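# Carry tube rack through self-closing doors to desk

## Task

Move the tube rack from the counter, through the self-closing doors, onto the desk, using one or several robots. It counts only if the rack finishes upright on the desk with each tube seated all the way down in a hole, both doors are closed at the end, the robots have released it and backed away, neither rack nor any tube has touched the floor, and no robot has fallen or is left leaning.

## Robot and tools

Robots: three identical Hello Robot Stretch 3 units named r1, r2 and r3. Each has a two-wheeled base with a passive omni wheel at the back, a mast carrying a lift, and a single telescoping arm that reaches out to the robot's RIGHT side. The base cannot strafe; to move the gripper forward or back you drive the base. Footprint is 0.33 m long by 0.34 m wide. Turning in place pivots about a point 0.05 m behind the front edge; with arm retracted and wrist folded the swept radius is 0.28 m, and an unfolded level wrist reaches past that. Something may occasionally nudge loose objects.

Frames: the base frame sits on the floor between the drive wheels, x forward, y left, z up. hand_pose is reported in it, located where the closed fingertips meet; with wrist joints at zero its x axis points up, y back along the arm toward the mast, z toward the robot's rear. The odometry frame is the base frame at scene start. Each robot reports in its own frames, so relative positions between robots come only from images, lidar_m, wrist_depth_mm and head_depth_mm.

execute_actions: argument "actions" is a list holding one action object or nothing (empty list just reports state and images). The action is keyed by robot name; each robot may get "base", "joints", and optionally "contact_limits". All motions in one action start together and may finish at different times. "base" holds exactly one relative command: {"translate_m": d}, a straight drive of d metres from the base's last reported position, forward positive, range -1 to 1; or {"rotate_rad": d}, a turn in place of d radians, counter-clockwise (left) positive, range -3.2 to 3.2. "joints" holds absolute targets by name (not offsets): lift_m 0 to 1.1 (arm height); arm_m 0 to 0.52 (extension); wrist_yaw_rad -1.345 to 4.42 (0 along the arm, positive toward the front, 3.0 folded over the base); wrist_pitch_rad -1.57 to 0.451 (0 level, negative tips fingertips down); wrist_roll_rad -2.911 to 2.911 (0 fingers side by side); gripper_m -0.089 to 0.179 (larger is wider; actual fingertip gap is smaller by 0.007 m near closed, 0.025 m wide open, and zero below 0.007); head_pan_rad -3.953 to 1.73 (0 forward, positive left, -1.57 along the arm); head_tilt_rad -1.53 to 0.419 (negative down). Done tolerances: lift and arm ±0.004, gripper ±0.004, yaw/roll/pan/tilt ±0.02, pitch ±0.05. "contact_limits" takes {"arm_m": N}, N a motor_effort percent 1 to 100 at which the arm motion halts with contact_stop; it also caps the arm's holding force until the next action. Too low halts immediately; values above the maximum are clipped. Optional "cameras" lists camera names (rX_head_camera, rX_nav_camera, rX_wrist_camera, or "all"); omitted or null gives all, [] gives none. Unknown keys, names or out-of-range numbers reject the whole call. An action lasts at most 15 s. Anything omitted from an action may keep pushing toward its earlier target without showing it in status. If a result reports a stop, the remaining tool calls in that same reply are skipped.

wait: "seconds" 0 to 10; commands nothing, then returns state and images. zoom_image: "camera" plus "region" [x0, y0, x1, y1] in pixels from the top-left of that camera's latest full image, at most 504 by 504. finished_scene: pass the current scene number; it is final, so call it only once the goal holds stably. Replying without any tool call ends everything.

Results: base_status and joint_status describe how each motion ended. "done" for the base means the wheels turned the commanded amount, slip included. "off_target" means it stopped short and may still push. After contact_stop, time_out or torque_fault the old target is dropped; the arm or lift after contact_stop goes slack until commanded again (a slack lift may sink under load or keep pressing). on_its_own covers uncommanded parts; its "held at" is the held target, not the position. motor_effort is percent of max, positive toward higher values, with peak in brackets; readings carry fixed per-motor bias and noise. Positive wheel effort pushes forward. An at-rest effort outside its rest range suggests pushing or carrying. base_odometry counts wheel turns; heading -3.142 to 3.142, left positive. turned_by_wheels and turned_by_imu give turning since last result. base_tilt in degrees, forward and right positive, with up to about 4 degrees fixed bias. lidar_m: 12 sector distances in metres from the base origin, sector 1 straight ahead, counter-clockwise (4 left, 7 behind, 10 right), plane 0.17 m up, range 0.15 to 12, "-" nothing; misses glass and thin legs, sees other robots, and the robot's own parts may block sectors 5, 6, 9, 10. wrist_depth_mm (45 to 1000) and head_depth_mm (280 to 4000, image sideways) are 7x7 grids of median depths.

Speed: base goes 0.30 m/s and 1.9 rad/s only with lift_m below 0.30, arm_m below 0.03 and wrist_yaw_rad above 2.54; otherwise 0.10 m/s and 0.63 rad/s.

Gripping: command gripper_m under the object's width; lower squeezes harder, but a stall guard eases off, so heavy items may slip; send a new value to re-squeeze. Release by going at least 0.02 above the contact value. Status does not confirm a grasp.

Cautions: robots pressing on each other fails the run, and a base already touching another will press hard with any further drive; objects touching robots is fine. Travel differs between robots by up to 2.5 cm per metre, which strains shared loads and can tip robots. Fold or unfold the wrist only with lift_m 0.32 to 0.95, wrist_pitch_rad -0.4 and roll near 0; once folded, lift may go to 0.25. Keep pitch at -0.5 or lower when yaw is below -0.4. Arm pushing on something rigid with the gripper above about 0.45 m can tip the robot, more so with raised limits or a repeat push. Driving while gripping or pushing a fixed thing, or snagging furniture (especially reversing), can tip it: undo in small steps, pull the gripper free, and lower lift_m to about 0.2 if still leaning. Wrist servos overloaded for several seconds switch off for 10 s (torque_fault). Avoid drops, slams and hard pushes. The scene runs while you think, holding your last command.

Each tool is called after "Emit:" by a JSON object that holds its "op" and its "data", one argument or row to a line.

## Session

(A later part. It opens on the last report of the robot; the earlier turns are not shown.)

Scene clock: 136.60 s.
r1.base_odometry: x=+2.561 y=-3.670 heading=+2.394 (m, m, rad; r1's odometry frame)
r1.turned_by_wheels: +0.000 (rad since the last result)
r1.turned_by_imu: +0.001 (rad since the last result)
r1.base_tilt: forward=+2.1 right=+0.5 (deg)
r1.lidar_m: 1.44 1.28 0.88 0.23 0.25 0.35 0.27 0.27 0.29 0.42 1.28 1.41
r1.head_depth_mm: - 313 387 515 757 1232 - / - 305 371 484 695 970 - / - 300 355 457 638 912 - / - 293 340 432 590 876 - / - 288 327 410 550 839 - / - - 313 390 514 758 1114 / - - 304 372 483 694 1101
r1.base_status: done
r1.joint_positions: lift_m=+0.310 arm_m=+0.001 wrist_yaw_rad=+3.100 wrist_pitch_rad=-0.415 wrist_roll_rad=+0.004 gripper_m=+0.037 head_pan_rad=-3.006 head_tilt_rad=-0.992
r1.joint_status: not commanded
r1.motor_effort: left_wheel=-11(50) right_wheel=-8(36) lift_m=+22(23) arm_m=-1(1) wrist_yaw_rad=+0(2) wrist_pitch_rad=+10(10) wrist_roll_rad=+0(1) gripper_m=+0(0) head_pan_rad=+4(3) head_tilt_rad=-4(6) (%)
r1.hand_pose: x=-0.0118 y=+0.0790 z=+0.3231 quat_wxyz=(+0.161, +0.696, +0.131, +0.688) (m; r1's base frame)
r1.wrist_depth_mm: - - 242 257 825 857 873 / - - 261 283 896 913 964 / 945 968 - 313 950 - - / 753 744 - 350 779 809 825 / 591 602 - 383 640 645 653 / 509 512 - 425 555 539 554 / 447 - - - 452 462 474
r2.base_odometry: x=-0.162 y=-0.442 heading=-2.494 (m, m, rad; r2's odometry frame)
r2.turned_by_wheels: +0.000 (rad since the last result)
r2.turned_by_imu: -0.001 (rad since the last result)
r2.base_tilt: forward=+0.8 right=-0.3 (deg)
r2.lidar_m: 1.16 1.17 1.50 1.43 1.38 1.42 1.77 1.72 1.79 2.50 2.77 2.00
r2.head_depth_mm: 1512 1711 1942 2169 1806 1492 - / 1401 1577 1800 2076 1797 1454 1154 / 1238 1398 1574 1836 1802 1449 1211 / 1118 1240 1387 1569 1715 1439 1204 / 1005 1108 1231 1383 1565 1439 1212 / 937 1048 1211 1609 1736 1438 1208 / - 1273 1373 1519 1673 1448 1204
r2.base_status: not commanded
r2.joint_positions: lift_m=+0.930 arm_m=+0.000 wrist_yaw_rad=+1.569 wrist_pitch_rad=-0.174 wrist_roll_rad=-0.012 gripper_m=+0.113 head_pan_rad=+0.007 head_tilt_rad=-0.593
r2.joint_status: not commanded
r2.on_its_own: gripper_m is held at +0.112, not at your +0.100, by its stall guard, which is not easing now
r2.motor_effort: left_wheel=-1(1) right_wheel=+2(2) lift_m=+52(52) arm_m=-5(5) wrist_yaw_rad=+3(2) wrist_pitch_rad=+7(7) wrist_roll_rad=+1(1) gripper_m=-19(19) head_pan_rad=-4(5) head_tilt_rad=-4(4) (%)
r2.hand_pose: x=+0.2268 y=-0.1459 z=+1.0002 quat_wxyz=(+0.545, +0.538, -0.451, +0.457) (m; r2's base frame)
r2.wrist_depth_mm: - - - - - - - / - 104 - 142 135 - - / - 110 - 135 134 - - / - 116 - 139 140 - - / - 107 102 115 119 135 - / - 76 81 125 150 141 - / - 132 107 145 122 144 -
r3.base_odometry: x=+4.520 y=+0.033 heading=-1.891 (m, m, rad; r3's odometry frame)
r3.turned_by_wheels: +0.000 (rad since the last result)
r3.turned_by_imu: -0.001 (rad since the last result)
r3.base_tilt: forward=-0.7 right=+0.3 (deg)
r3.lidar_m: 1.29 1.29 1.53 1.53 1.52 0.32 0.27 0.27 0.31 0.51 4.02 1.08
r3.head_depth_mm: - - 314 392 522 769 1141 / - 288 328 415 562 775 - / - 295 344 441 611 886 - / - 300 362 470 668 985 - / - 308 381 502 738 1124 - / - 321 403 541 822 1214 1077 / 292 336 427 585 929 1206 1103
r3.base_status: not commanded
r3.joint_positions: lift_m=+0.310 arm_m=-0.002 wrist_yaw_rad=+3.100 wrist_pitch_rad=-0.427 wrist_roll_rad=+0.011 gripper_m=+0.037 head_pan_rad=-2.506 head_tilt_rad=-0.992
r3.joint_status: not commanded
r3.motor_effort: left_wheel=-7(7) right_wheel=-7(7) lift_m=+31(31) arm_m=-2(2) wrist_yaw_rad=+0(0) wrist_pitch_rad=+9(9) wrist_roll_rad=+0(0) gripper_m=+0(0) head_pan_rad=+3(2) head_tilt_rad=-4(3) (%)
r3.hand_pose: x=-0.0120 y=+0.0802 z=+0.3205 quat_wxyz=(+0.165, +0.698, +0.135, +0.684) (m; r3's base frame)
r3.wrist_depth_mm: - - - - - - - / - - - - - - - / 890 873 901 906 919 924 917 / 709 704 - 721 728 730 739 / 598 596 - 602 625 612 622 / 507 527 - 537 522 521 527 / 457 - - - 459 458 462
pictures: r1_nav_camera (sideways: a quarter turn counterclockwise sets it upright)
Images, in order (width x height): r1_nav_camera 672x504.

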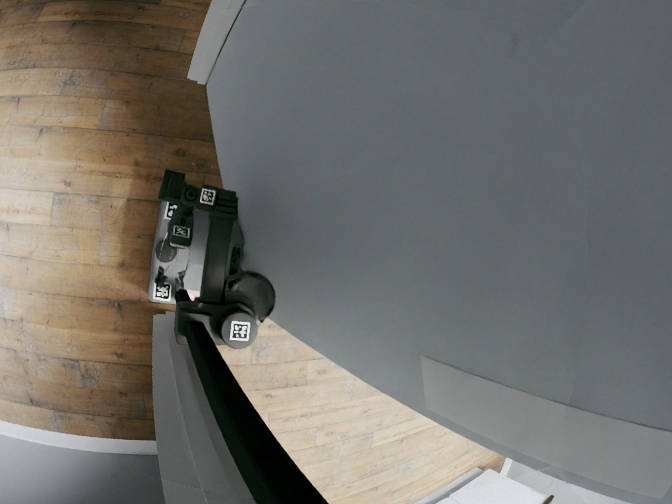

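Emit:
{"op": "execute_actions", "data": {
  "actions": [
    {"r1":{"base":{"translate_m":-0.28}}}
  ],
  "cameras": []
}}

Emit:
{"op": "execute_actions", "data": {
  "actions": [
    {"r1":{"base":{"rotate_rad":0.5}}}
  ],
  "cameras": []
}}

Emit:
{"op": "execute_actions", "data": {
  "actions": [
    {"r1":{"base":{"translate_m":-0.35}}}
  ],
  "cameras": []
}}

Emit:
{"op": "execute_actions", "data": {
  "actions": [
    {"r1":{"base":{"rotate_rad":0.6}}}
  ],
  "cameras": []
}}

Emit:
{"op": "execute_actions", "data": {
  "actions": [
    {"r1":{"base":{"translate_m":-0.27}}}
  ],
  "cameras": ["r1_nav_camera","r2_nav_camera"]
}}

Scene clock: 141.27 s.
r1.base_odometry: x=+2.766 y=-3.861 heading=+2.394 (m, m, rad; r1's odometry frame)
r1.turned_by_wheels: +0.000 (rad since the last result)
r1.turned_by_imu: -0.001 (rad since the last result)
r1.base_tilt: forward=+2.1 right=+0.5 (deg)
r1.lidar_m: 1.69 0.32 0.29 0.58 1.88 1.28 0.29 0.25 0.25 0.29 0.51 1.69
r1.head_depth_mm: 2404 2015 1630 1516 1350 1237 - / 315 1886 1706 1527 1358 1265 - / 294 336 414 538 788 1147 - / - 309 371 468 630 899 - / - 294 338 415 537 759 - / - - 310 372 466 627 922 / - - 294 337 413 534 756
r1.base_status: done
r1.joint_positions: lift_m=+0.310 arm_m=+0.001 wrist_yaw_rad=+3.100 wrist_pitch_rad=-0.415 wrist_roll_rad=+0.004 gripper_m=+0.037 head_pan_rad=-3.006 head_tilt_rad=-0.992
r1.joint_status: not commanded
r1.motor_effort: left_wheel=-9(22) right_wheel=-4(15) lift_m=+22(21) arm_m=-1(0) wrist_yaw_rad=+0(0) wrist_pitch_rad=+10(9) wrist_roll_rad=-1(0) gripper_m=+0(1) head_pan_rad=+3(4) head_tilt_rad=-4(4) (%)
r1.hand_pose: x=-0.0118 y=+0.0790 z=+0.3231 quat_wxyz=(+0.161, +0.696, +0.131, +0.688) (m; r1's base frame)
r1.wrist_depth_mm: - - - - 500 280 257 / - - - - 494 290 284 / 915 963 - 964 509 316 315 / 725 741 - 782 512 344 786 / 596 614 - 618 468 392 669 / 497 520 - 547 446 455 554 / 442 - - - 455 465 476
r2.base_odometry: x=-0.162 y=-0.442 heading=-2.494 (m, m, rad; r2's odometry frame)
r2.turned_by_wheels: +0.000 (rad since the last result)
r2.turned_by_imu: -0.001 (rad since the last result)
r2.base_tilt: forward=+0.9 right=-0.3 (deg)
r2.lidar_m: 0.96 1.21 1.50 1.43 1.38 1.42 1.77 1.72 1.79 2.50 2.77 2.00
r2.head_depth_mm: 1512 1705 1940 2172 1801 1490 - / 1278 1525 1780 2091 1806 1451 1159 / 853 966 1126 1472 1677 1445 1211 / 787 879 980 1124 1384 1416 1210 / 2573 3034 3114 1391 1531 1444 1206 / 3049 - 3178 2160 1734 1442 1208 / - 1274 1368 1517 1677 1438 1216
r2.base_status: not commanded
r2.joint_positions: lift_m=+0.930 arm_m=+0.000 wrist_yaw_rad=+1.569 wrist_pitch_rad=-0.174 wrist_roll_rad=-0.012 gripper_m=+0.113 head_pan_rad=+0.007 head_tilt_rad=-0.593
r2.joint_status: not commanded
r2.on_its_own: gripper_m is held at +0.112, not at your +0.100, by its stall guard, which is not easing now
r2.motor_effort: left_wheel=-2(1) right_wheel=+2(2) lift_m=+52(52) arm_m=-5(5) wrist_yaw_rad=+2(3) wrist_pitch_rad=+7(7) wrist_roll_rad=+1(1) gripper_m=-19(19) head_pan_rad=-4(5) head_tilt_rad=-4(5) (%)
r2.hand_pose: x=+0.2268 y=-0.1459 z=+1.0002 quat_wxyz=(+0.545, +0.538, -0.451, +0.457) (m; r2's base frame)
r2.wrist_depth_mm: - - 914 - - - - / - 104 878 141 135 - - / - 111 - 135 134 - - / - 115 904 138 140 - - / - 107 103 115 118 136 - / - 76 81 124 150 141 - / - 131 107 144 123 145 -
r3.base_odometry: x=+4.520 y=+0.033 heading=-1.891 (m, m, rad; r3's odometry frame)
r3.turned_by_wheels: +0.000 (rad since the last result)
r3.turned_by_imu: -0.001 (rad since the last result)
r3.base_tilt: forward=-0.7 right=+0.3 (deg)
r3.lidar_m: 1.29 1.30 1.53 1.62 1.52 0.32 0.27 0.27 0.31 0.51 4.02 1.08
r3.head_depth_mm: - - 314 392 521 769 1144 / - 289 328 415 562 774 - / - 295 344 440 610 885 - / - 300 362 469 667 984 - / - 309 381 503 735 1123 - / - 321 402 541 824 1208 1077 / 292 336 427 584 928 1206 1097
r3.base_status: not commanded
r3.joint_positions: lift_m=+0.310 arm_m=-0.002 wrist_yaw_rad=+3.100 wrist_pitch_rad=-0.427 wrist_roll_rad=+0.011 gripper_m=+0.037 head_pan_rad=-2.506 head_tilt_rad=-0.992
r3.joint_status: not commanded
r3.motor_effort: left_wheel=-7(7) right_wheel=-7(7) lift_m=+31(32) arm_m=-1(2) wrist_yaw_rad=+0(1) wrist_pitch_rad=+9(9) wrist_roll_rad=+0(0) gripper_m=-1(0) head_pan_rad=+3(3) head_tilt_rad=-4(4) (%)
r3.hand_pose: x=-0.0120 y=+0.0802 z=+0.3205 quat_wxyz=(+0.165, +0.698, +0.135, +0.684) (m; r3's base frame)
r3.wrist_depth_mm: - - - - - - - / - - - - - - - / 872 870 885 883 916 924 930 / 697 711 - 731 723 734 739 / 594 597 - 599 626 613 620 / 512 531 - 534 524 524 528 / 459 - - - 455 460 459
pictures: none
No camera images: the call's "cameras" was empty. Leave "cameras" out to get every camera's image.

Scene clock: 143.07 s.
r1.base_odometry: x=+2.766 y=-3.861 heading=+2.893 (m, m, rad; r1's odometry frame)
r1.turned_by_wheels: +0.500 (rad since the last result)
r1.turned_by_imu: +0.496 (rad since the last result)
r1.base_tilt: forward=+2.1 right=+0.5 (deg)
r1.lidar_m: 0.33 0.29 0.54 1.87 1.35 0.32 0.27 0.27 0.31 0.51 1.65 1.68
r1.head_depth_mm: - 302 362 474 676 1229 - / - 298 354 458 647 884 - / - 295 346 444 617 871 - / - 292 337 430 592 878 - / - 289 330 417 566 890 - / - - 322 405 546 839 1133 / - - 314 394 525 793 1125
r1.base_status: done
r1.joint_positions: lift_m=+0.310 arm_m=+0.001 wrist_yaw_rad=+3.100 wrist_pitch_rad=-0.415 wrist_roll_rad=+0.004 gripper_m=+0.037 head_pan_rad=-3.006 head_tilt_rad=-0.992
r1.joint_status: not commanded
r1.motor_effort: left_wheel=-18(26) right_wheel=-1(6) lift_m=+22(22) arm_m=-1(0) wrist_yaw_rad=+0(1) wrist_pitch_rad=+9(9) wrist_roll_rad=+0(0) gripper_m=+0(0) head_pan_rad=+3(4) head_tilt_rad=-4(5) (%)
r1.hand_pose: x=-0.0118 y=+0.0790 z=+0.3231 quat_wxyz=(+0.161, +0.696, +0.131, +0.688) (m; r1's base frame)
r1.wrist_depth_mm: - - - - - - 472 / - - - - - - 431 / 945 973 - - - 865 400 / 727 738 - 783 785 683 367 / 604 613 - 629 646 590 320 / 502 512 - 545 553 502 301 / 447 - - - 452 446 316
r2.base_odometry: x=-0.162 y=-0.442 heading=-2.494 (m, m, rad; r2's odometry frame)
r2.turned_by_wheels: +0.000 (rad since the last result)
r2.turned_by_imu: +0.000 (rad since the last result)
r2.base_tilt: forward=+0.9 right=-0.2 (deg)
r2.lidar_m: 0.95 1.43 1.50 1.43 1.38 1.42 1.77 1.72 1.79 2.49 2.77 1.99
r2.head_depth_mm: 1514 1706 1945 2179 1789 1491 - / 1239 1515 1782 2084 1795 1448 1157 / 819 893 1051 1395 1631 1451 1209 / 2458 2719 2940 1136 1321 1397 1210 / 2542 2857 3058 1306 1561 1449 1207 / - - 3443 2262 1730 1440 1205 / - 1277 1383 1527 1680 1447 1204
r2.base_status: not commanded
r2.joint_positions: lift_m=+0.930 arm_m=+0.000 wrist_yaw_rad=+1.569 wrist_pitch_rad=-0.174 wrist_roll_rad=-0.012 gripper_m=+0.113 head_pan_rad=+0.007 head_tilt_rad=-0.593
r2.joint_status: not commanded
r2.on_its_own: gripper_m is held at +0.112, not at your +0.100, by its stall guard, which is not easing now
r2.motor_effort: left_wheel=-1(1) right_wheel=+2(2) lift_m=+52(52) arm_m=-5(6) wrist_yaw_rad=+3(2) wrist_pitch_rad=+7(7) wrist_roll_rad=+1(1) gripper_m=-20(19) head_pan_rad=-4(4) head_tilt_rad=-4(4) (%)
r2.hand_pose: x=+0.2268 y=-0.1459 z=+1.0002 quat_wxyz=(+0.545, +0.538, -0.451, +0.457) (m; r2's base frame)
r2.wrist_depth_mm: - - 997 - - - - / - 104 863 142 136 - - / - 110 - 136 133 - - / - 115 865 139 141 - - / - 107 103 115 119 136 - / - 76 81 125 150 141 - / - 131 107 144 123 145 -
r3.base_odometry: x=+4.520 y=+0.033 heading=-1.891 (m, m, rad; r3's odometry frame)
r3.turned_by_wheels: +0.000 (rad since the last result)
r3.turned_by_imu: +0.000 (rad since the last result)
r3.base_tilt: forward=-0.7 right=+0.4 (deg)
r3.lidar_m: 1.29 1.30 1.53 1.62 1.52 0.32 0.27 0.27 0.31 0.51 4.03 1.08
r3.head_depth_mm: - - 314 392 521 770 1146 / - 289 328 415 563 775 - / - 295 344 440 611 885 - / - 300 362 469 667 980 - / - 308 381 503 735 1121 - / - 321 403 541 822 1207 1076 / 292 336 427 585 932 1205 1102
r3.base_status: not commanded
r3.joint_positions: lift_m=+0.310 arm_m=-0.002 wrist_yaw_rad=+3.100 wrist_pitch_rad=-0.427 wrist_roll_rad=+0.011 gripper_m=+0.037 head_pan_rad=-2.506 head_tilt_rad=-0.992
r3.joint_status: not commanded
r3.motor_effort: left_wheel=-7(7) right_wheel=-7(7) lift_m=+31(31) arm_m=-2(2) wrist_yaw_rad=+0(0) wrist_pitch_rad=+9(9) wrist_roll_rad=+0(1) gripper_m=+0(0) head_pan_rad=+3(3) head_tilt_rad=-4(4) (%)
r3.hand_pose: x=-0.0120 y=+0.0802 z=+0.3205 quat_wxyz=(+0.165, +0.698, +0.135, +0.684) (m; r3's base frame)
r3.wrist_depth_mm: - - - - - - - / - - - - - - - / 870 899 898 904 905 910 926 / 694 713 - 725 728 740 743 / 585 595 - 605 622 613 621 / 513 531 - 533 522 519 525 / 454 - - - 453 459 461
pictures: none
No camera images: the call's "cameras" was empty. Leave "cameras" out to get every camera's image.

Scene clock: 147.57 s.
r1.base_odometry: x=+3.105 y=-3.947 heading=+2.893 (m, m, rad; r1's odometry frame)
r1.turned_by_wheels: +0.000 (rad since the last result)
r1.turned_by_imu: -0.001 (rad since the last result)
r1.base_tilt: forward=+2.2 right=+0.5 (deg)
r1.lidar_m: 0.62 0.65 1.44 1.99 2.50 2.62 0.28 0.25 0.25 0.30 0.55 1.95
r1.head_depth_mm: 2427 2021 1717 1508 1348 1233 - / 2386 1988 1728 1518 1356 1269 - / 290 329 405 541 827 1210 - / - 305 366 462 621 894 - / - 292 334 411 536 761 - / - - 309 372 469 635 952 / - - 294 339 418 544 784
r1.base_status: done
r1.joint_positions: lift_m=+0.310 arm_m=+0.001 wrist_yaw_rad=+3.100 wrist_pitch_rad=-0.415 wrist_roll_rad=+0.004 gripper_m=+0.037 head_pan_rad=-3.006 head_tilt_rad=-0.992
r1.joint_status: not commanded
r1.motor_effort: left_wheel=-8(23) right_wheel=-1(12) lift_m=+21(22) arm_m=+0(0) wrist_yaw_rad=+1(0) wrist_pitch_rad=+9(9) wrist_roll_rad=+0(0) gripper_m=+1(1) head_pan_rad=+3(3) head_tilt_rad=-4(4) (%)
r1.hand_pose: x=-0.0118 y=+0.0790 z=+0.3231 quat_wxyz=(+0.161, +0.696, +0.131, +0.688) (m; r1's base frame)
r1.wrist_depth_mm: - - - - - - - / 869 956 - - - - - / 873 941 - - - - 987 / 741 741 - 779 788 823 823 / 604 612 - 624 633 640 669 / 506 514 - 543 560 540 552 / 444 - - - 462 462 477
r2.base_odometry: x=-0.162 y=-0.442 heading=-2.494 (m, m, rad; r2's odometry frame)
r2.turned_by_wheels: +0.000 (rad since the last result)
r2.turned_by_imu: -0.001 (rad since the last result)
r2.base_tilt: forward=+0.8 right=-0.3 (deg)
r2.lidar_m: 0.92 1.44 1.50 1.42 1.38 1.42 1.77 1.72 1.80 2.50 2.76 0.95
r2.head_depth_mm: 1057 1066 1076 1083 1158 1406 - / 1521 1535 1547 1439 1338 1362 1156 / 762 2720 2867 1366 1123 1337 1207 / 3045 3390 3135 2355 1744 1383 1209 / 2744 2999 3111 2363 1787 1447 1208 / - - 3415 2247 1729 1447 1208 / - 1269 1378 1519 1677 1442 1205
r2.base_status: not commanded
r2.joint_positions: lift_m=+0.930 arm_m=+0.000 wrist_yaw_rad=+1.569 wrist_pitch_rad=-0.174 wrist_roll_rad=-0.012 gripper_m=+0.113 head_pan_rad=+0.007 head_tilt_rad=-0.593
r2.joint_status: not commanded
r2.on_its_own: gripper_m is held at +0.112, not at your +0.100, by its stall guard, which is not easing now
r2.motor_effort: left_wheel=-1(0) right_wheel=+2(2) lift_m=+52(52) arm_m=-5(5) wrist_yaw_rad=+3(2) wrist_pitch_rad=+7(7) wrist_roll_rad=+1(1) gripper_m=-20(19) head_pan_rad=-5(5) head_tilt_rad=-4(4) (%)
r2.hand_pose: x=+0.2268 y=-0.1459 z=+1.0002 quat_wxyz=(+0.545, +0.538, -0.451, +0.457) (m; r2's base frame)
r2.wrist_depth_mm: - - - - 812 - - / - 104 - 141 135 - - / - 110 - 135 134 - - / - 115 887 139 141 - - / - 107 103 115 119 135 - / - 75 81 125 150 141 - / - 131 107 145 123 145 -
r3.base_odometry: x=+4.520 y=+0.033 heading=-1.891 (m, m, rad; r3's odometry frame)
r3.turned_by_wheels: +0.000 (rad since the last result)
r3.turned_by_imu: -0.001 (rad since the last result)
r3.base_tilt: forward=-0.8 right=+0.4 (deg)
r3.lidar_m: 1.29 1.30 1.53 1.62 1.52 0.32 0.27 0.27 0.31 0.51 4.03 1.07
r3.head_depth_mm: - - 314 392 521 770 1138 / - 289 328 415 562 775 - / - 295 344 441 610 885 - / - 300 362 469 668 983 - / - 308 381 502 736 1119 - / - 321 402 539 822 1209 1080 / 292 336 426 585 928 1203 1100
r3.base_status: not commanded
r3.joint_positions: lift_m=+0.310 arm_m=-0.002 wrist_yaw_rad=+3.100 wrist_pitch_rad=-0.427 wrist_roll_rad=+0.011 gripper_m=+0.037 head_pan_rad=-2.506 head_tilt_rad=-0.992
r3.joint_status: not commanded
r3.motor_effort: left_wheel=-7(7) right_wheel=-7(7) lift_m=+30(31) arm_m=-2(1) wrist_yaw_rad=+0(0) wrist_pitch_rad=+9(9) wrist_roll_rad=+0(0) gripper_m=+0(0) head_pan_rad=+3(2) head_tilt_rad=-4(4) (%)
r3.hand_pose: x=-0.0120 y=+0.0802 z=+0.3205 quat_wxyz=(+0.165, +0.698, +0.135, +0.684) (m; r3's base frame)
r3.wrist_depth_mm: - - - - - - - / - - - - - - - / 884 877 898 903 922 931 940 / 705 704 - 727 721 729 744 / 587 597 - 615 631 615 611 / 508 527 - 535 521 528 531 / 460 - - - 455 459 461
pictures: none
No camera images: the call's "cameras" was empty. Leave "cameras" out to get every camera's image.

Scene clock: 149.53 s.
r1.base_odometry: x=+3.105 y=-3.947 heading=-2.791 (m, m, rad; r1's odometry frame)
r1.turned_by_wheels: +0.600 (rad since the last result)
r1.turned_by_imu: +0.597 (rad since the last result)
r1.base_tilt: forward=+2.1 right=+0.5 (deg)
r1.lidar_m: 0.71 1.82 2.01 1.05 2.64 0.30 0.27 0.28 0.34 0.66 1.96 0.62
r1.head_depth_mm: - 296 343 440 614 1191 - / - 295 341 438 608 817 - / - 294 340 436 603 839 - / - 293 338 433 598 896 - / - 292 337 431 595 964 - / - 291 336 428 590 950 1136 / - 289 334 426 585 944 1136
r1.base_status: done
r1.joint_positions: lift_m=+0.310 arm_m=+0.001 wrist_yaw_rad=+3.100 wrist_pitch_rad=-0.415 wrist_roll_rad=+0.004 gripper_m=+0.037 head_pan_rad=-3.006 head_tilt_rad=-0.992
r1.joint_status: not commanded
r1.motor_effort: left_wheel=-15(22) right_wheel=+0(5) lift_m=+22(21) arm_m=-2(1) wrist_yaw_rad=+1(1) wrist_pitch_rad=+10(10) wrist_roll_rad=+0(0) gripper_m=+0(2) head_pan_rad=+5(4) head_tilt_rad=-4(4) (%)
r1.hand_pose: x=-0.0118 y=+0.0789 z=+0.3231 quat_wxyz=(+0.161, +0.696, +0.131, +0.688) (m; r1's base frame)
r1.wrist_depth_mm: - - - - - - - / - - - - - - - / 940 967 - - - - - / 709 739 - 794 787 826 832 / 594 610 - 623 649 647 657 / 501 515 - 545 561 535 551 / 364 - - - 457 467 472
r2.base_odometry: x=-0.162 y=-0.442 heading=-2.494 (m, m, rad; r2's odometry frame)
r2.turned_by_wheels: +0.000 (rad since the last result)
r2.turned_by_imu: +0.000 (rad since the last result)
r2.base_tilt: forward=+0.8 right=-0.3 (deg)
r2.lidar_m: 0.94 1.44 1.50 1.42 1.38 1.43 1.77 1.72 1.80 2.49 2.77 0.96
r2.head_depth_mm: 1090 1115 1132 1145 1184 1346 - / 851 1327 1373 1479 1411 1389 1156 / 2485 2939 3084 1449 1384 1360 1209 / 3067 3335 3123 2354 1791 1407 1213 / 2753 3017 3121 2368 1789 1443 1209 / - - 3487 2258 1721 1439 1207 / - 1273 1372 1516 1674 1440 1201
r2.base_status: not commanded
r2.joint_positions: lift_m=+0.930 arm_m=+0.000 wrist_yaw_rad=+1.569 wrist_pitch_rad=-0.174 wrist_roll_rad=-0.012 gripper_m=+0.113 head_pan_rad=+0.007 head_tilt_rad=-0.593
r2.joint_status: not commanded
r2.on_its_own: gripper_m is held at +0.112, not at your +0.100, by its stall guard, which is not easing now
r2.motor_effort: left_wheel=-1(1) right_wheel=+2(2) lift_m=+52(52) arm_m=-5(5) wrist_yaw_rad=+2(1) wrist_pitch_rad=+8(7) wrist_roll_rad=+1(1) gripper_m=-19(19) head_pan_rad=-4(4) head_tilt_rad=-4(4) (%)
r2.hand_pose: x=+0.2268 y=-0.1459 z=+1.0002 quat_wxyz=(+0.545, +0.538, -0.451, +0.457) (m; r2's base frame)
r2.wrist_depth_mm: - - - - 831 - - / - 104 - 141 136 - - / - 110 - 135 134 - - / - 115 - 139 140 - - / - 107 102 115 118 134 - / - 76 81 125 150 141 - / - 131 107 145 122 145 -
r3.base_odometry: x=+4.520 y=+0.033 heading=-1.891 (m, m, rad; r3's odometry frame)
r3.turned_by_wheels: +0.000 (rad since the last result)
r3.turned_by_imu: +0.000 (rad since the last result)
r3.base_tilt: forward=-0.7 right=+0.4 (deg)
r3.lidar_m: 1.29 1.29 1.53 1.62 1.52 0.32 0.27 0.27 0.31 0.51 4.04 1.07
r3.head_depth_mm: - - 314 392 522 769 1144 / - 289 328 415 563 775 - / - 295 344 440 611 884 - / - 300 362 469 667 982 - / - 308 381 503 739 1124 - / - 321 403 541 821 1208 1076 / 292 336 427 585 929 1205 1095
r3.base_status: not commanded
r3.joint_positions: lift_m=+0.310 arm_m=-0.002 wrist_yaw_rad=+3.100 wrist_pitch_rad=-0.427 wrist_roll_rad=+0.011 gripper_m=+0.037 head_pan_rad=-2.506 head_tilt_rad=-0.992
r3.joint_status: not commanded
r3.motor_effort: left_wheel=-7(7) right_wheel=-7(7) lift_m=+31(30) arm_m=-2(1) wrist_yaw_rad=+0(0) wrist_pitch_rad=+9(9) wrist_roll_rad=+0(0) gripper_m=+0(0) head_pan_rad=+3(4) head_tilt_rad=-4(4) (%)
r3.hand_pose: x=-0.0120 y=+0.0802 z=+0.3205 quat_wxyz=(+0.165, +0.698, +0.135, +0.684) (m; r3's base frame)
r3.wrist_depth_mm: - - - - - - - / - - - - - - - / 882 871 903 925 903 922 924 / 709 709 - 726 737 739 744 / 598 592 - 605 632 608 613 / 514 532 - 535 521 529 528 / 459 - - - 458 461 460
pictures: none
No camera images: the call's "cameras" was empty. Leave "cameras" out to get every camera's image.

Scene clock: 153.23 s.
r1.base_odometry: x=+3.359 y=-3.854 heading=-2.791 (m, m, rad; r1's odometry frame)
r1.turned_by_wheels: +0.000 (rad since the last result)
r1.turned_by_imu: -0.001 (rad since the last result)
r1.base_tilt: forward=+2.2 right=+0.5 (deg)
r1.lidar_m: 0.89 2.19 1.09 1.08 2.50 2.56 0.27 0.26 0.27 0.37 2.02 0.88
r1.head_depth_mm: 291 335 421 1470 1346 1227 - / - 316 392 517 782 1257 - / - 304 366 475 666 951 - / - 296 346 438 597 869 - / - 289 326 406 539 802 - / - - 309 379 493 705 1087 / - - 300 356 455 628 1024
r1.base_status: done
r1.joint_positions: lift_m=+0.310 arm_m=+0.001 wrist_yaw_rad=+3.100 wrist_pitch_rad=-0.415 wrist_roll_rad=+0.004 gripper_m=+0.037 head_pan_rad=-3.006 head_tilt_rad=-0.992
r1.joint_status: not commanded
r1.motor_effort: left_wheel=-7(20) right_wheel=+0(13) lift_m=+22(22) arm_m=+0(1) wrist_yaw_rad=+1(1) wrist_pitch_rad=+10(10) wrist_roll_rad=+0(1) gripper_m=+0(0) head_pan_rad=+3(3) head_tilt_rad=-4(4) (%)
r1.hand_pose: x=-0.0118 y=+0.0789 z=+0.3231 quat_wxyz=(+0.161, +0.696, +0.131, +0.688) (m; r1's base frame)
r1.wrist_depth_mm: - - - - - - - / - - - - - - - / 933 969 - - - - - / 719 754 - 771 794 814 812 / 604 606 - 632 644 662 654 / 506 516 - 543 554 534 548 / 444 - - - 452 473 467
r2.base_odometry: x=-0.162 y=-0.442 heading=-2.494 (m, m, rad; r2's odometry frame)
r2.turned_by_wheels: +0.000 (rad since the last result)
r2.turned_by_imu: -0.001 (rad since the last result)
r2.base_tilt: forward=+0.9 right=-0.4 (deg)
r2.lidar_m: 1.57 1.44 1.50 1.42 1.39 1.42 1.77 1.72 1.80 2.50 2.77 1.00
r2.head_depth_mm: 1279 1355 1434 1481 1332 1334 - / 1539 1579 1688 1840 1733 1386 1157 / 2743 2954 3092 2359 1795 1454 1212 / 3059 3342 3130 2360 1792 1450 1211 / 2757 3055 3104 2357 1793 1447 1208 / - - 3444 2246 1727 1449 1209 / - 1278 1384 1515 1672 1441 1206
r2.base_status: not commanded
r2.joint_positions: lift_m=+0.930 arm_m=+0.000 wrist_yaw_rad=+1.569 wrist_pitch_rad=-0.174 wrist_roll_rad=-0.012 gripper_m=+0.113 head_pan_rad=+0.007 head_tilt_rad=-0.593
r2.joint_status: not commanded
r2.on_its_own: gripper_m is held at +0.112, not at your +0.100, by its stall guard, which is not easing now
r2.motor_effort: left_wheel=-1(2) right_wheel=+2(2) lift_m=+52(52) arm_m=-5(6) wrist_yaw_rad=+2(2) wrist_pitch_rad=+7(7) wrist_roll_rad=+1(1) gripper_m=-19(19) head_pan_rad=-5(4) head_tilt_rad=-4(4) (%)
r2.hand_pose: x=+0.2268 y=-0.1459 z=+1.0002 quat_wxyz=(+0.545, +0.538, -0.451, +0.457) (m; r2's base frame)
r2.wrist_depth_mm: - - - - - 907 - / - 104 - 142 136 929 - / - 111 - 135 134 - - / - 115 - 139 141 - - / - 107 102 115 118 135 - / - 76 81 125 150 141 - / - 131 107 144 123 145 -
r3.base_odometry: x=+4.520 y=+0.033 heading=-1.891 (m, m, rad; r3's odometry frame)
r3.turned_by_wheels: +0.000 (rad since the last result)
r3.turned_by_imu: -0.001 (rad since the last result)
r3.base_tilt: forward=-0.7 right=+0.4 (deg)
r3.lidar_m: 1.29 1.30 1.53 1.62 1.52 0.32 0.27 0.27 0.31 0.51 4.03 1.08
r3.head_depth_mm: - - 314 392 521 768 1142 / - 289 329 414 562 775 - / - 295 345 440 611 885 - / - 300 362 469 668 985 - / - 308 381 502 736 1125 - / - 321 403 541 820 1209 1074 / 291 336 426 586 928 1206 1098
r3.base_status: not commanded
r3.joint_positions: lift_m=+0.310 arm_m=-0.002 wrist_yaw_rad=+3.100 wrist_pitch_rad=-0.427 wrist_roll_rad=+0.011 gripper_m=+0.037 head_pan_rad=-2.506 head_tilt_rad=-0.992
r3.joint_status: not commanded
r3.motor_effort: left_wheel=-7(7) right_wheel=-7(7) lift_m=+30(31) arm_m=-1(1) wrist_yaw_rad=+0(0) wrist_pitch_rad=+9(9) wrist_roll_rad=+0(0) gripper_m=+0(0) head_pan_rad=+3(3) head_tilt_rad=-4(3) (%)
r3.hand_pose: x=-0.0120 y=+0.0802 z=+0.3205 quat_wxyz=(+0.165, +0.698, +0.135, +0.684) (m; r3's base frame)
r3.wrist_depth_mm: - - - - - - - / - - - - - - - / 895 893 890 901 901 915 931 / 708 706 - 723 720 727 746 / 591 597 - 600 634 614 616 / 515 530 - 538 521 521 534 / 463 - - - 461 460 460
pictures: r1_nav_camera (sideways: a quarter turn counterclockwise sets it upright), r2_nav_camera (sideways: a quarter turn counterclockwise sets it upright)
Images, in order (width x height): r1_nav_camera 672x504, r2_nav_camera 672x504.

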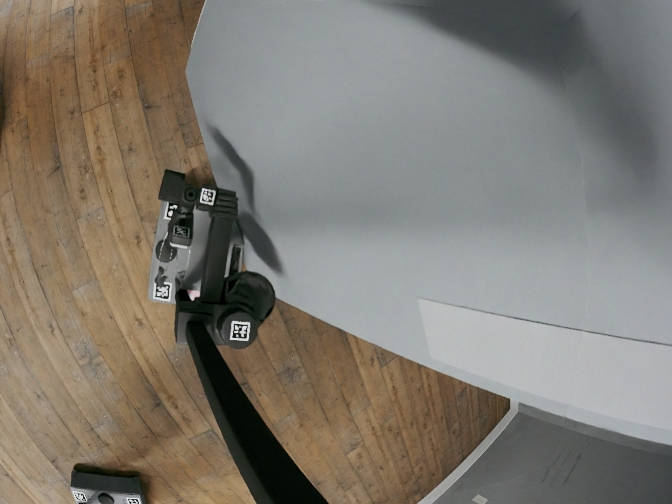

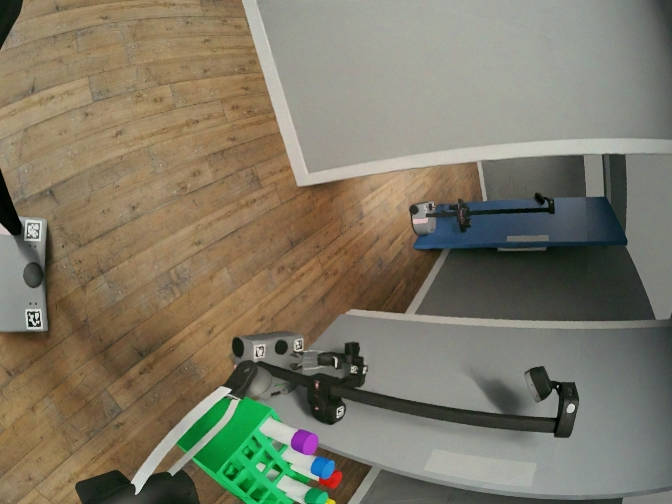

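Emit:
{"op": "execute_actions", "data": {
  "actions": [
    {"r2":{"base":{"rotate_rad":0.16},"joints":{"wrist_yaw_rad":2.0,"head_tilt_rad":-0.9}},"r1":{"base":{"translate_m":-0.04}}}
  ],
  "cameras": []
}}

Emit:
{"op": "execute_actions", "data": {
  "actions": [
    {"r2":{"base":{"translate_m":0.8}}}
  ],
  "cameras": ["r2_nav_camera","r1_nav_camera"]
}}

Scene clock: 155.47 s.
r1.base_odometry: x=+3.396 y=-3.840 heading=-2.791 (m, m, rad; r1's odometry frame)
r1.turned_by_wheels: +0.000 (rad since the last result)
r1.turned_by_imu: +0.000 (rad since the last result)
r1.base_tilt: forward=+2.2 right=+0.5 (deg)
r1.lidar_m: 0.92 2.23 1.10 1.12 2.47 2.54 0.28 0.26 0.27 0.35 2.03 0.92
r1.head_depth_mm: 297 348 1636 1512 1345 1231 - / 288 324 403 535 1294 1258 - / - 305 373 483 678 960 - / - 297 350 442 599 870 - / - 290 328 407 538 792 - / - - 308 377 486 685 1094 / - - 298 351 444 605 949
r1.base_status: done
r1.joint_positions: lift_m=+0.310 arm_m=+0.001 wrist_yaw_rad=+3.100 wrist_pitch_rad=-0.415 wrist_roll_rad=+0.004 gripper_m=+0.037 head_pan_rad=-3.006 head_tilt_rad=-0.992
r1.joint_status: not commanded
r1.motor_effort: left_wheel=-7(18) right_wheel=+0(7) lift_m=+22(22) arm_m=+0(0) wrist_yaw_rad=+1(0) wrist_pitch_rad=+9(10) wrist_roll_rad=+0(0) gripper_m=+0(1) head_pan_rad=+3(3) head_tilt_rad=-4(5) (%)
r1.hand_pose: x=-0.0118 y=+0.0789 z=+0.3231 quat_wxyz=(+0.161, +0.696, +0.131, +0.688) (m; r1's base frame)
r1.wrist_depth_mm: - - - - - - - / - - - - - - - / 932 999 - - - - - / 729 752 - 781 811 799 838 / 607 600 - 615 641 646 662 / 504 518 - 550 553 542 554 / 443 - - - 459 461 471
r2.base_odometry: x=-0.162 y=-0.442 heading=-2.334 (m, m, rad; r2's odometry frame)
r2.turned_by_wheels: +0.160 (rad since the last result)
r2.turned_by_imu: +0.161 (rad since the last result)
r2.base_tilt: forward=+0.9 right=-0.3 (deg)
r2.lidar_m: 1.43 1.44 1.60 1.38 1.37 1.50 1.73 1.72 1.91 2.78 1.24 1.01
r2.head_depth_mm: 2589 2352 1868 1749 320 1189 1128 / 3061 2519 1998 1739 304 300 1079 / 2756 2529 2009 1678 1386 - 1094 / 3002 2552 2023 1665 1457 1173 1091 / 3340 2384 1801 1664 1416 1215 1095 / 1217 1404 1649 1673 1424 1242 1100 / 1181 1357 1588 1668 1430 1242 1101
r2.base_status: done
r2.joint_positions: lift_m=+0.930 arm_m=+0.000 wrist_yaw_rad=+1.998 wrist_pitch_rad=-0.174 wrist_roll_rad=-0.012 gripper_m=+0.113 head_pan_rad=+0.007 head_tilt_rad=-0.889
r2.joint_status: all done
r2.on_its_own: gripper_m is held at +0.112, not at your +0.100, by its stall guard, which is not easing now
r2.motor_effort: left_wheel=-1(4) right_wheel=+2(6) lift_m=+52(52) arm_m=-5(5) wrist_yaw_rad=+4(5) wrist_pitch_rad=+7(8) wrist_roll_rad=+1(1) gripper_m=-19(20) head_pan_rad=-5(5) head_tilt_rad=-6(28) (%)
r2.hand_pose: x=+0.2046 y=-0.0426 z=+1.0002 quat_wxyz=(+0.435, +0.622, -0.326, +0.563) (m; r2's base frame)
r2.wrist_depth_mm: - - - - - - - / - 105 - 141 132 - - / - 111 - 144 134 - - / - 117 - 139 139 - - / - 107 103 115 118 135 - / - 75 76 125 150 141 - / - 132 110 147 123 145 950
r3.base_odometry: x=+4.520 y=+0.033 heading=-1.891 (m, m, rad; r3's odometry frame)
r3.turned_by_wheels: +0.000 (rad since the last result)
r3.turned_by_imu: +0.000 (rad since the last result)
r3.base_tilt: forward=-0.7 right=+0.3 (deg)
r3.lidar_m: 1.29 1.29 1.53 1.61 1.52 0.32 0.27 0.27 0.31 0.51 4.04 1.08
r3.head_depth_mm: - - 314 391 522 769 1141 / - 288 329 414 562 773 - / - 295 344 440 610 887 - / - 300 362 469 668 982 - / - 308 381 502 737 1124 - / - 321 403 540 823 1209 1074 / 292 336 426 584 930 1202 1093
r3.base_status: not commanded
r3.joint_positions: lift_m=+0.310 arm_m=-0.002 wrist_yaw_rad=+3.100 wrist_pitch_rad=-0.427 wrist_roll_rad=+0.011 gripper_m=+0.037 head_pan_rad=-2.506 head_tilt_rad=-0.992
r3.joint_status: not commanded
r3.motor_effort: left_wheel=-8(7) right_wheel=-7(7) lift_m=+31(31) arm_m=-2(1) wrist_yaw_rad=+0(0) wrist_pitch_rad=+9(9) wrist_roll_rad=+0(0) gripper_m=-1(0) head_pan_rad=+3(4) head_tilt_rad=-4(4) (%)
r3.hand_pose: x=-0.0120 y=+0.0802 z=+0.3205 quat_wxyz=(+0.165, +0.698, +0.135, +0.684) (m; r3's base frame)
r3.wrist_depth_mm: - - - - - - - / - - - - - - - / 873 875 900 897 906 919 927 / 714 717 - 729 726 732 742 / 592 598 - 602 626 612 615 / 510 522 - 534 524 525 526 / 456 - - - 454 462 457
pictures: none
No camera images: the call's "cameras" was empty. Leave "cameras" out to get every camera's image.

Scene clock: 164.43 s.
r1.base_odometry: x=+3.396 y=-3.840 heading=-2.791 (m, m, rad; r1's odometry frame)
r1.turned_by_wheels: +0.000 (rad since the last result)
r1.turned_by_imu: +0.000 (rad since the last result)
r1.base_tilt: forward=+2.2 right=+0.5 (deg)
r1.lidar_m: 0.92 0.54 2.28 2.57 2.48 2.54 0.28 0.26 0.27 0.35 2.04 0.92
r1.head_depth_mm: 297 348 1630 1515 1340 1234 - / 288 325 403 534 1294 1256 - / - 305 374 484 680 963 - / - 297 350 442 601 869 - / - 289 328 407 536 791 - / - - 308 377 486 684 1088 / - - 298 351 443 603 948
r1.base_status: not commanded
r1.joint_positions: lift_m=+0.310 arm_m=+0.001 wrist_yaw_rad=+3.100 wrist_pitch_rad=-0.415 wrist_roll_rad=+0.004 gripper_m=+0.037 head_pan_rad=-3.006 head_tilt_rad=-0.992
r1.joint_status: not commanded
r1.motor_effort: left_wheel=-6(7) right_wheel=+0(0) lift_m=+22(22) arm_m=+0(1) wrist_yaw_rad=+1(1) wrist_pitch_rad=+10(9) wrist_roll_rad=-1(0) gripper_m=+1(0) head_pan_rad=+3(3) head_tilt_rad=-4(4) (%)
r1.hand_pose: x=-0.0118 y=+0.0789 z=+0.3231 quat_wxyz=(+0.161, +0.696, +0.131, +0.688) (m; r1's base frame)
r1.wrist_depth_mm: - - - - - - - / - - - - - - - / 906 949 - - - - - / 720 740 - 758 777 539 529 / 597 604 - 622 657 516 432 / 497 511 - 540 549 506 465 / 445 - - - 458 467 472
r2.base_odometry: x=-0.715 y=-1.021 heading=-2.334 (m, m, rad; r2's odometry frame)
r2.turned_by_wheels: +0.000 (rad since the last result)
r2.turned_by_imu: -0.003 (rad since the last result)
r2.base_tilt: forward=+0.9 right=-0.3 (deg)
r2.lidar_m: 2.21 0.67 0.76 1.21 1.66 1.82 2.49 2.47 2.75 0.57 0.54 0.92
r2.head_depth_mm: 2200 2327 1993 1735 320 1189 1126 / 2537 2532 2002 1743 304 301 1074 / 2036 2284 2007 1686 1390 - 1095 / 2542 2324 2002 1660 1452 1173 1093 / 3513 2559 2011 1674 1420 1213 1091 / 3515 2546 2021 1593 1204 1238 1095 / 3351 2370 741 873 1114 1244 1097
r2.base_status: done
r2.joint_positions: lift_m=+0.930 arm_m=+0.000 wrist_yaw_rad=+1.998 wrist_pitch_rad=-0.174 wrist_roll_rad=-0.012 gripper_m=+0.113 head_pan_rad=+0.007 head_tilt_rad=-0.889
r2.joint_status: not commanded
r2.on_its_own: gripper_m is held at +0.112, not at your +0.100, by its stall guard, which is not easing now
r2.motor_effort: left_wheel=+0(1) right_wheel=+1(6) lift_m=+52(52) arm_m=-5(5) wrist_yaw_rad=+4(3) wrist_pitch_rad=+7(7) wrist_roll_rad=+1(1) gripper_m=-19(19) head_pan_rad=-5(4) head_tilt_rad=-6(6) (%)
r2.hand_pose: x=+0.2045 y=-0.0425 z=+1.0002 quat_wxyz=(+0.435, +0.622, -0.326, +0.563) (m; r2's base frame)
r2.wrist_depth_mm: 638 601 613 - - - - / 662 104 628 143 134 - - / 682 111 665 143 134 - - / 727 116 673 139 140 - - / 749 107 102 115 119 135 - / 819 76 76 125 151 141 - / 874 131 110 147 123 145 -
r3.base_odometry: x=+4.520 y=+0.033 heading=-1.891 (m, m, rad; r3's odometry frame)
r3.turned_by_wheels: +0.000 (rad since the last result)
r3.turned_by_imu: -0.002 (rad since the last result)
r3.base_tilt: forward=-0.7 right=+0.4 (deg)
r3.lidar_m: 1.29 1.30 1.53 1.62 1.52 0.32 0.27 0.27 0.31 0.51 4.02 1.07
r3.head_depth_mm: - - 314 392 521 770 1142 / - 289 328 415 562 773 - / - 295 344 440 610 885 - / - 300 362 469 667 981 - / - 308 381 502 737 1122 - / - 321 403 541 821 1208 1078 / 292 336 427 584 928 1202 1099
r3.base_status: not commanded
r3.joint_positions: lift_m=+0.310 arm_m=-0.002 wrist_yaw_rad=+3.100 wrist_pitch_rad=-0.427 wrist_roll_rad=+0.011 gripper_m=+0.037 head_pan_rad=-2.506 head_tilt_rad=-0.992
r3.joint_status: not commanded
r3.motor_effort: left_wheel=-7(7) right_wheel=-6(7) lift_m=+31(31) arm_m=-2(1) wrist_yaw_rad=+0(0) wrist_pitch_rad=+9(9) wrist_roll_rad=+0(0) gripper_m=+0(0) head_pan_rad=+3(3) head_tilt_rad=-4(4) (%)
r3.hand_pose: x=-0.0120 y=+0.0802 z=+0.3205 quat_wxyz=(+0.165, +0.698, +0.135, +0.684) (m; r3's base frame)
r3.wrist_depth_mm: - - - - - - - / - - - - - - - / 877 865 913 896 906 918 917 / 704 709 - 721 727 735 744 / 589 594 - 605 630 608 621 / 506 526 - 535 522 524 529 / 456 - - - 459 460 463
pictures: r1_nav_camera (sideways: a quarter turn counterclockwise sets it upright), r2_nav_camera (sideways: a quarter turn counterclockwise sets it upright)
Images, in order (width x height): r1_nav_camera 672x504, r2_nav_camera 672x504.

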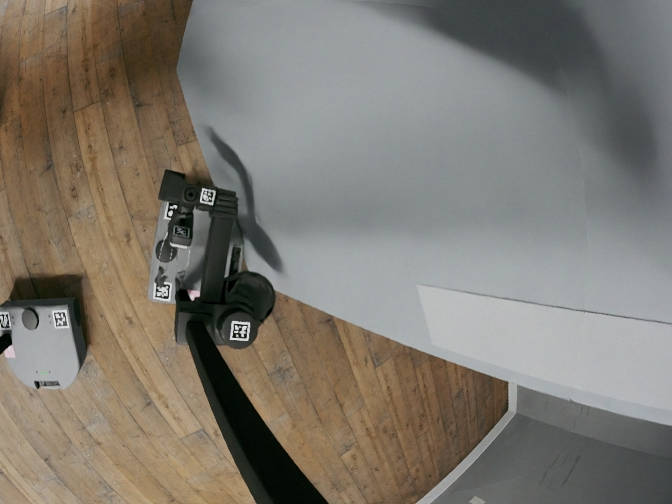

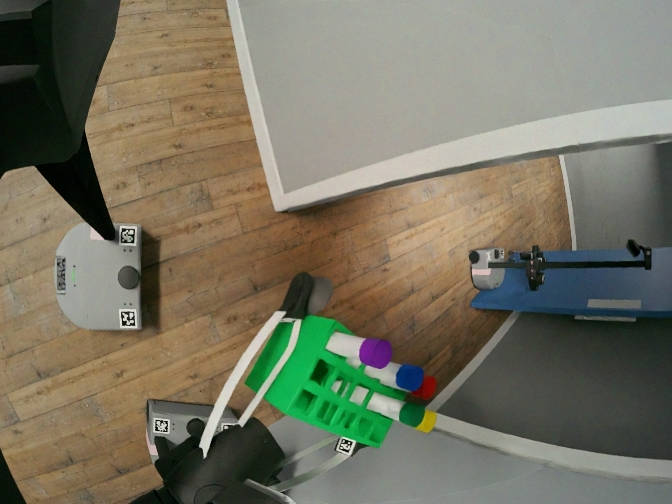

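Emit:
{"op": "execute_actions", "data": {
  "actions": [
    {"r2":{"base":{"rotate_rad":-0.18}}}
  ],
  "cameras": []
}}

Emit:
{"op": "execute_actions", "data": {
  "actions": [
    {"r2":{"base":{"translate_m":0.75}}}
  ],
  "cameras": ["r2_nav_camera"]
}}

Scene clock: 166.13 s.
r1.base_odometry: x=+3.396 y=-3.840 heading=-2.791 (m, m, rad; r1's odometry frame)
r1.turned_by_wheels: +0.000 (rad since the last result)
r1.turned_by_imu: +0.000 (rad since the last result)
r1.base_tilt: forward=+2.1 right=+0.4 (deg)
r1.lidar_m: 0.92 0.54 2.28 2.58 2.48 2.54 0.28 0.26 0.27 0.35 2.03 0.92
r1.head_depth_mm: 297 348 1636 1523 1347 1232 - / 288 325 403 536 1294 1253 - / - 306 374 484 679 965 - / - 298 350 442 599 871 - / - 289 327 406 537 787 - / - - 308 377 485 683 1089 / - - 298 351 444 603 949
r1.base_status: not commanded
r1.joint_positions: lift_m=+0.310 arm_m=+0.001 wrist_yaw_rad=+3.100 wrist_pitch_rad=-0.415 wrist_roll_rad=+0.004 gripper_m=+0.037 head_pan_rad=-3.006 head_tilt_rad=-0.992
r1.joint_status: not commanded
r1.motor_effort: left_wheel=-6(6) right_wheel=+0(0) lift_m=+21(21) arm_m=-1(1) wrist_yaw_rad=+0(0) wrist_pitch_rad=+10(10) wrist_roll_rad=+0(0) gripper_m=+0(0) head_pan_rad=+3(4) head_tilt_rad=-4(4) (%)
r1.hand_pose: x=-0.0118 y=+0.0789 z=+0.3231 quat_wxyz=(+0.161, +0.696, +0.131, +0.688) (m; r1's base frame)
r1.wrist_depth_mm: - - - - - - - / - - - - - - - / 966 953 - - - - - / 745 733 - 770 801 553 535 / 607 595 - 621 644 531 436 / 512 510 - 544 544 519 485 / 442 - - - 455 465 476
r2.base_odometry: x=-0.715 y=-1.021 heading=-2.514 (m, m, rad; r2's odometry frame)
r2.turned_by_wheels: -0.180 (rad since the last result)
r2.turned_by_imu: -0.182 (rad since the last result)
r2.base_tilt: forward=+0.8 right=-0.2 (deg)
r2.lidar_m: 2.08 0.67 0.71 0.97 1.67 1.71 2.31 2.48 2.56 0.57 0.54 0.87
r2.head_depth_mm: 1735 1891 1242 1278 320 1188 1129 / 2010 2246 2001 1752 306 300 1075 / 2369 2455 2005 1700 1389 - 1095 / 2568 2373 2025 1663 1450 1172 1092 / 2101 2285 2021 1668 1422 1216 1100 / 3122 2559 2018 1667 1428 1238 1095 / 3517 2560 2016 1676 1096 1219 1098
r2.base_status: done
r2.joint_positions: lift_m=+0.930 arm_m=+0.000 wrist_yaw_rad=+1.998 wrist_pitch_rad=-0.174 wrist_roll_rad=-0.012 gripper_m=+0.113 head_pan_rad=+0.007 head_tilt_rad=-0.889
r2.joint_status: not commanded
r2.on_its_own: gripper_m is held at +0.112, not at your +0.100, by its stall guard, which is not easing now
r2.motor_effort: left_wheel=+3(6) right_wheel=-3(6) lift_m=+52(52) arm_m=-5(5) wrist_yaw_rad=+2(3) wrist_pitch_rad=+7(8) wrist_roll_rad=+1(1) gripper_m=-20(20) head_pan_rad=-4(4) head_tilt_rad=-6(6) (%)
r2.hand_pose: x=+0.2045 y=-0.0425 z=+1.0002 quat_wxyz=(+0.435, +0.622, -0.326, +0.563) (m; r2's base frame)
r2.wrist_depth_mm: 578 577 - - - - - / 601 106 - 142 136 - 805 / 626 111 - 136 135 - 789 / 651 124 152 139 141 - 763 / 679 107 102 115 119 135 756 / 697 76 76 125 150 142 757 / 797 132 110 144 123 144 704
r3.base_odometry: x=+4.520 y=+0.033 heading=-1.891 (m, m, rad; r3's odometry frame)
r3.turned_by_wheels: +0.000 (rad since the last result)
r3.turned_by_imu: +0.000 (rad since the last result)
r3.base_tilt: forward=-0.7 right=+0.4 (deg)
r3.lidar_m: 1.29 1.29 1.53 1.62 1.52 0.32 0.27 0.27 0.31 0.51 4.04 1.08
r3.head_depth_mm: - - 314 392 520 769 1137 / - 289 329 415 562 773 - / - 295 344 441 611 885 - / - 300 362 469 669 985 - / - 309 381 503 736 1126 - / - 321 403 540 822 1210 1077 / 292 336 426 585 929 1205 1100
r3.base_status: not commanded
r3.joint_positions: lift_m=+0.310 arm_m=-0.002 wrist_yaw_rad=+3.100 wrist_pitch_rad=-0.427 wrist_roll_rad=+0.011 gripper_m=+0.037 head_pan_rad=-2.506 head_tilt_rad=-0.992
r3.joint_status: not commanded
r3.motor_effort: left_wheel=-7(7) right_wheel=-6(7) lift_m=+31(31) arm_m=-1(2) wrist_yaw_rad=+0(0) wrist_pitch_rad=+9(9) wrist_roll_rad=+1(0) gripper_m=+0(0) head_pan_rad=+4(3) head_tilt_rad=-5(3) (%)
r3.hand_pose: x=-0.0120 y=+0.0802 z=+0.3205 quat_wxyz=(+0.165, +0.698, +0.135, +0.684) (m; r3's base frame)
r3.wrist_depth_mm: - - - - - - - / - - - - - - - / 886 878 900 905 917 918 916 / 715 711 - 722 733 739 738 / 590 588 - 605 621 610 611 / 505 527 - 535 527 526 526 / 457 - - - 458 459 462
pictures: none
No camera images: the call's "cameras" was empty. Leave "cameras" out to get every camera's image.

Scene clock: 174.60 s.
r1.base_odometry: x=+3.396 y=-3.840 heading=-2.791 (m, m, rad; r1's odometry frame)
r1.turned_by_wheels: +0.000 (rad since the last result)
r1.turned_by_imu: +0.000 (rad since the last result)
r1.base_tilt: forward=+2.1 right=+0.6 (deg)
r1.lidar_m: 0.92 2.23 2.28 2.57 2.48 2.54 0.27 0.26 0.27 0.35 2.04 0.65
r1.head_depth_mm: 297 348 1652 1525 1351 1234 - / 287 325 403 534 1294 1254 - / - 305 373 484 681 965 - / - 297 350 443 598 870 - / - 289 328 407 537 789 - / - - 308 377 486 684 1090 / - - 298 351 443 604 949
r1.base_status: not commanded
r1.joint_positions: lift_m=+0.310 arm_m=+0.001 wrist_yaw_rad=+3.100 wrist_pitch_rad=-0.415 wrist_roll_rad=+0.004 gripper_m=+0.037 head_pan_rad=-3.006 head_tilt_rad=-0.992
r1.joint_status: not commanded
r1.motor_effort: left_wheel=-7(7) right_wheel=+0(0) lift_m=+22(22) arm_m=+1(1) wrist_yaw_rad=+1(0) wrist_pitch_rad=+10(10) wrist_roll_rad=+0(0) gripper_m=+0(0) head_pan_rad=+3(3) head_tilt_rad=-5(4) (%)
r1.hand_pose: x=-0.0118 y=+0.0789 z=+0.3231 quat_wxyz=(+0.161, +0.696, +0.131, +0.688) (m; r1's base frame)
r1.wrist_depth_mm: - - - - - - - / - - - - - - - / 928 963 - - - - - / 743 753 - 766 803 794 826 / 599 608 - 633 636 648 656 / 508 510 - 541 543 537 550 / 447 - - - 454 467 471
r2.base_odometry: x=-1.322 y=-1.461 heading=-2.514 (m, m, rad; r2's odometry frame)
r2.turned_by_wheels: +0.000 (rad since the last result)
r2.turned_by_imu: -0.003 (rad since the last result)
r2.base_tilt: forward=+0.9 right=-0.3 (deg)
r2.lidar_m: 1.48 1.48 1.44 0.43 0.42 2.12 2.85 0.66 0.64 0.47 0.45 0.52
r2.head_depth_mm: 1294 1431 1580 1655 320 1166 1112 / 1484 1652 1843 1741 304 301 1076 / 1745 1974 2005 1704 1394 - 1097 / 2006 2267 1963 1669 1447 1176 1092 / 1356 1592 1846 1657 1420 1211 1095 / 1663 1499 1828 1675 1424 1240 1096 / 3352 2482 2034 1674 1416 1239 1098
r2.base_status: done
r2.joint_positions: lift_m=+0.930 arm_m=+0.000 wrist_yaw_rad=+1.998 wrist_pitch_rad=-0.174 wrist_roll_rad=-0.012 gripper_m=+0.113 head_pan_rad=+0.007 head_tilt_rad=-0.889
r2.joint_status: not commanded
r2.on_its_own: gripper_m is held at +0.112, not at your +0.100, by its stall guard, which is not easing now
r2.motor_effort: left_wheel=+3(5) right_wheel=-3(4) lift_m=+52(52) arm_m=-5(5) wrist_yaw_rad=+3(1) wrist_pitch_rad=+7(8) wrist_roll_rad=+1(1) gripper_m=-20(20) head_pan_rad=-5(6) head_tilt_rad=-7(6) (%)
r2.hand_pose: x=+0.2045 y=-0.0425 z=+1.0002 quat_wxyz=(+0.435, +0.622, -0.326, +0.563) (m; r2's base frame)
r2.wrist_depth_mm: - - - - - - - / - 105 - 142 134 - - / - 111 - 144 134 - - / - 116 - 139 140 - - / - 107 102 115 119 136 - / - 76 76 125 150 141 - / - 132 110 148 123 145 -
r3.base_odometry: x=+4.520 y=+0.033 heading=-1.891 (m, m, rad; r3's odometry frame)
r3.turned_by_wheels: +0.000 (rad since the last result)
r3.turned_by_imu: -0.001 (rad since the last result)
r3.base_tilt: forward=-0.7 right=+0.3 (deg)
r3.lidar_m: 1.29 1.29 1.53 1.60 1.52 0.32 0.27 0.27 0.31 0.51 4.03 1.08
r3.head_depth_mm: - - 314 392 521 770 1143 / - 289 329 414 562 774 - / - 295 344 441 611 885 - / - 300 362 469 666 984 - / - 308 381 503 737 1121 - / - 321 403 541 823 1209 1079 / 292 336 427 586 929 1207 1097
r3.base_status: not commanded
r3.joint_positions: lift_m=+0.310 arm_m=-0.002 wrist_yaw_rad=+3.100 wrist_pitch_rad=-0.427 wrist_roll_rad=+0.011 gripper_m=+0.037 head_pan_rad=-2.506 head_tilt_rad=-0.992
r3.joint_status: not commanded
r3.motor_effort: left_wheel=-7(7) right_wheel=-7(7) lift_m=+32(31) arm_m=-2(1) wrist_yaw_rad=+0(1) wrist_pitch_rad=+9(9) wrist_roll_rad=+0(0) gripper_m=+0(1) head_pan_rad=+4(3) head_tilt_rad=-3(4) (%)
r3.hand_pose: x=-0.0120 y=+0.0802 z=+0.3205 quat_wxyz=(+0.165, +0.698, +0.135, +0.684) (m; r3's base frame)
r3.wrist_depth_mm: - - - - - - - / - - - - - - - / 865 866 899 916 905 918 909 / 702 700 - 721 733 739 733 / 593 598 - 604 624 612 618 / 506 524 - 529 524 523 532 / 457 - - - 459 459 462
pictures: r2_nav_camera (sideways: a quarter turn counterclockwise sets it upright)
Images, in order (width x height): r2_nav_camera 672x504.

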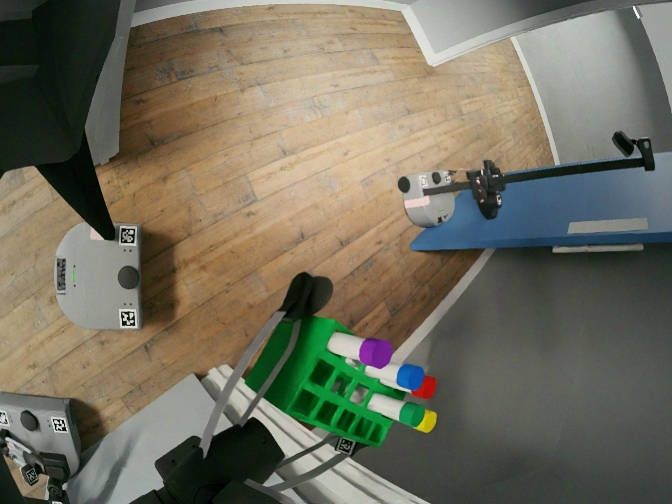

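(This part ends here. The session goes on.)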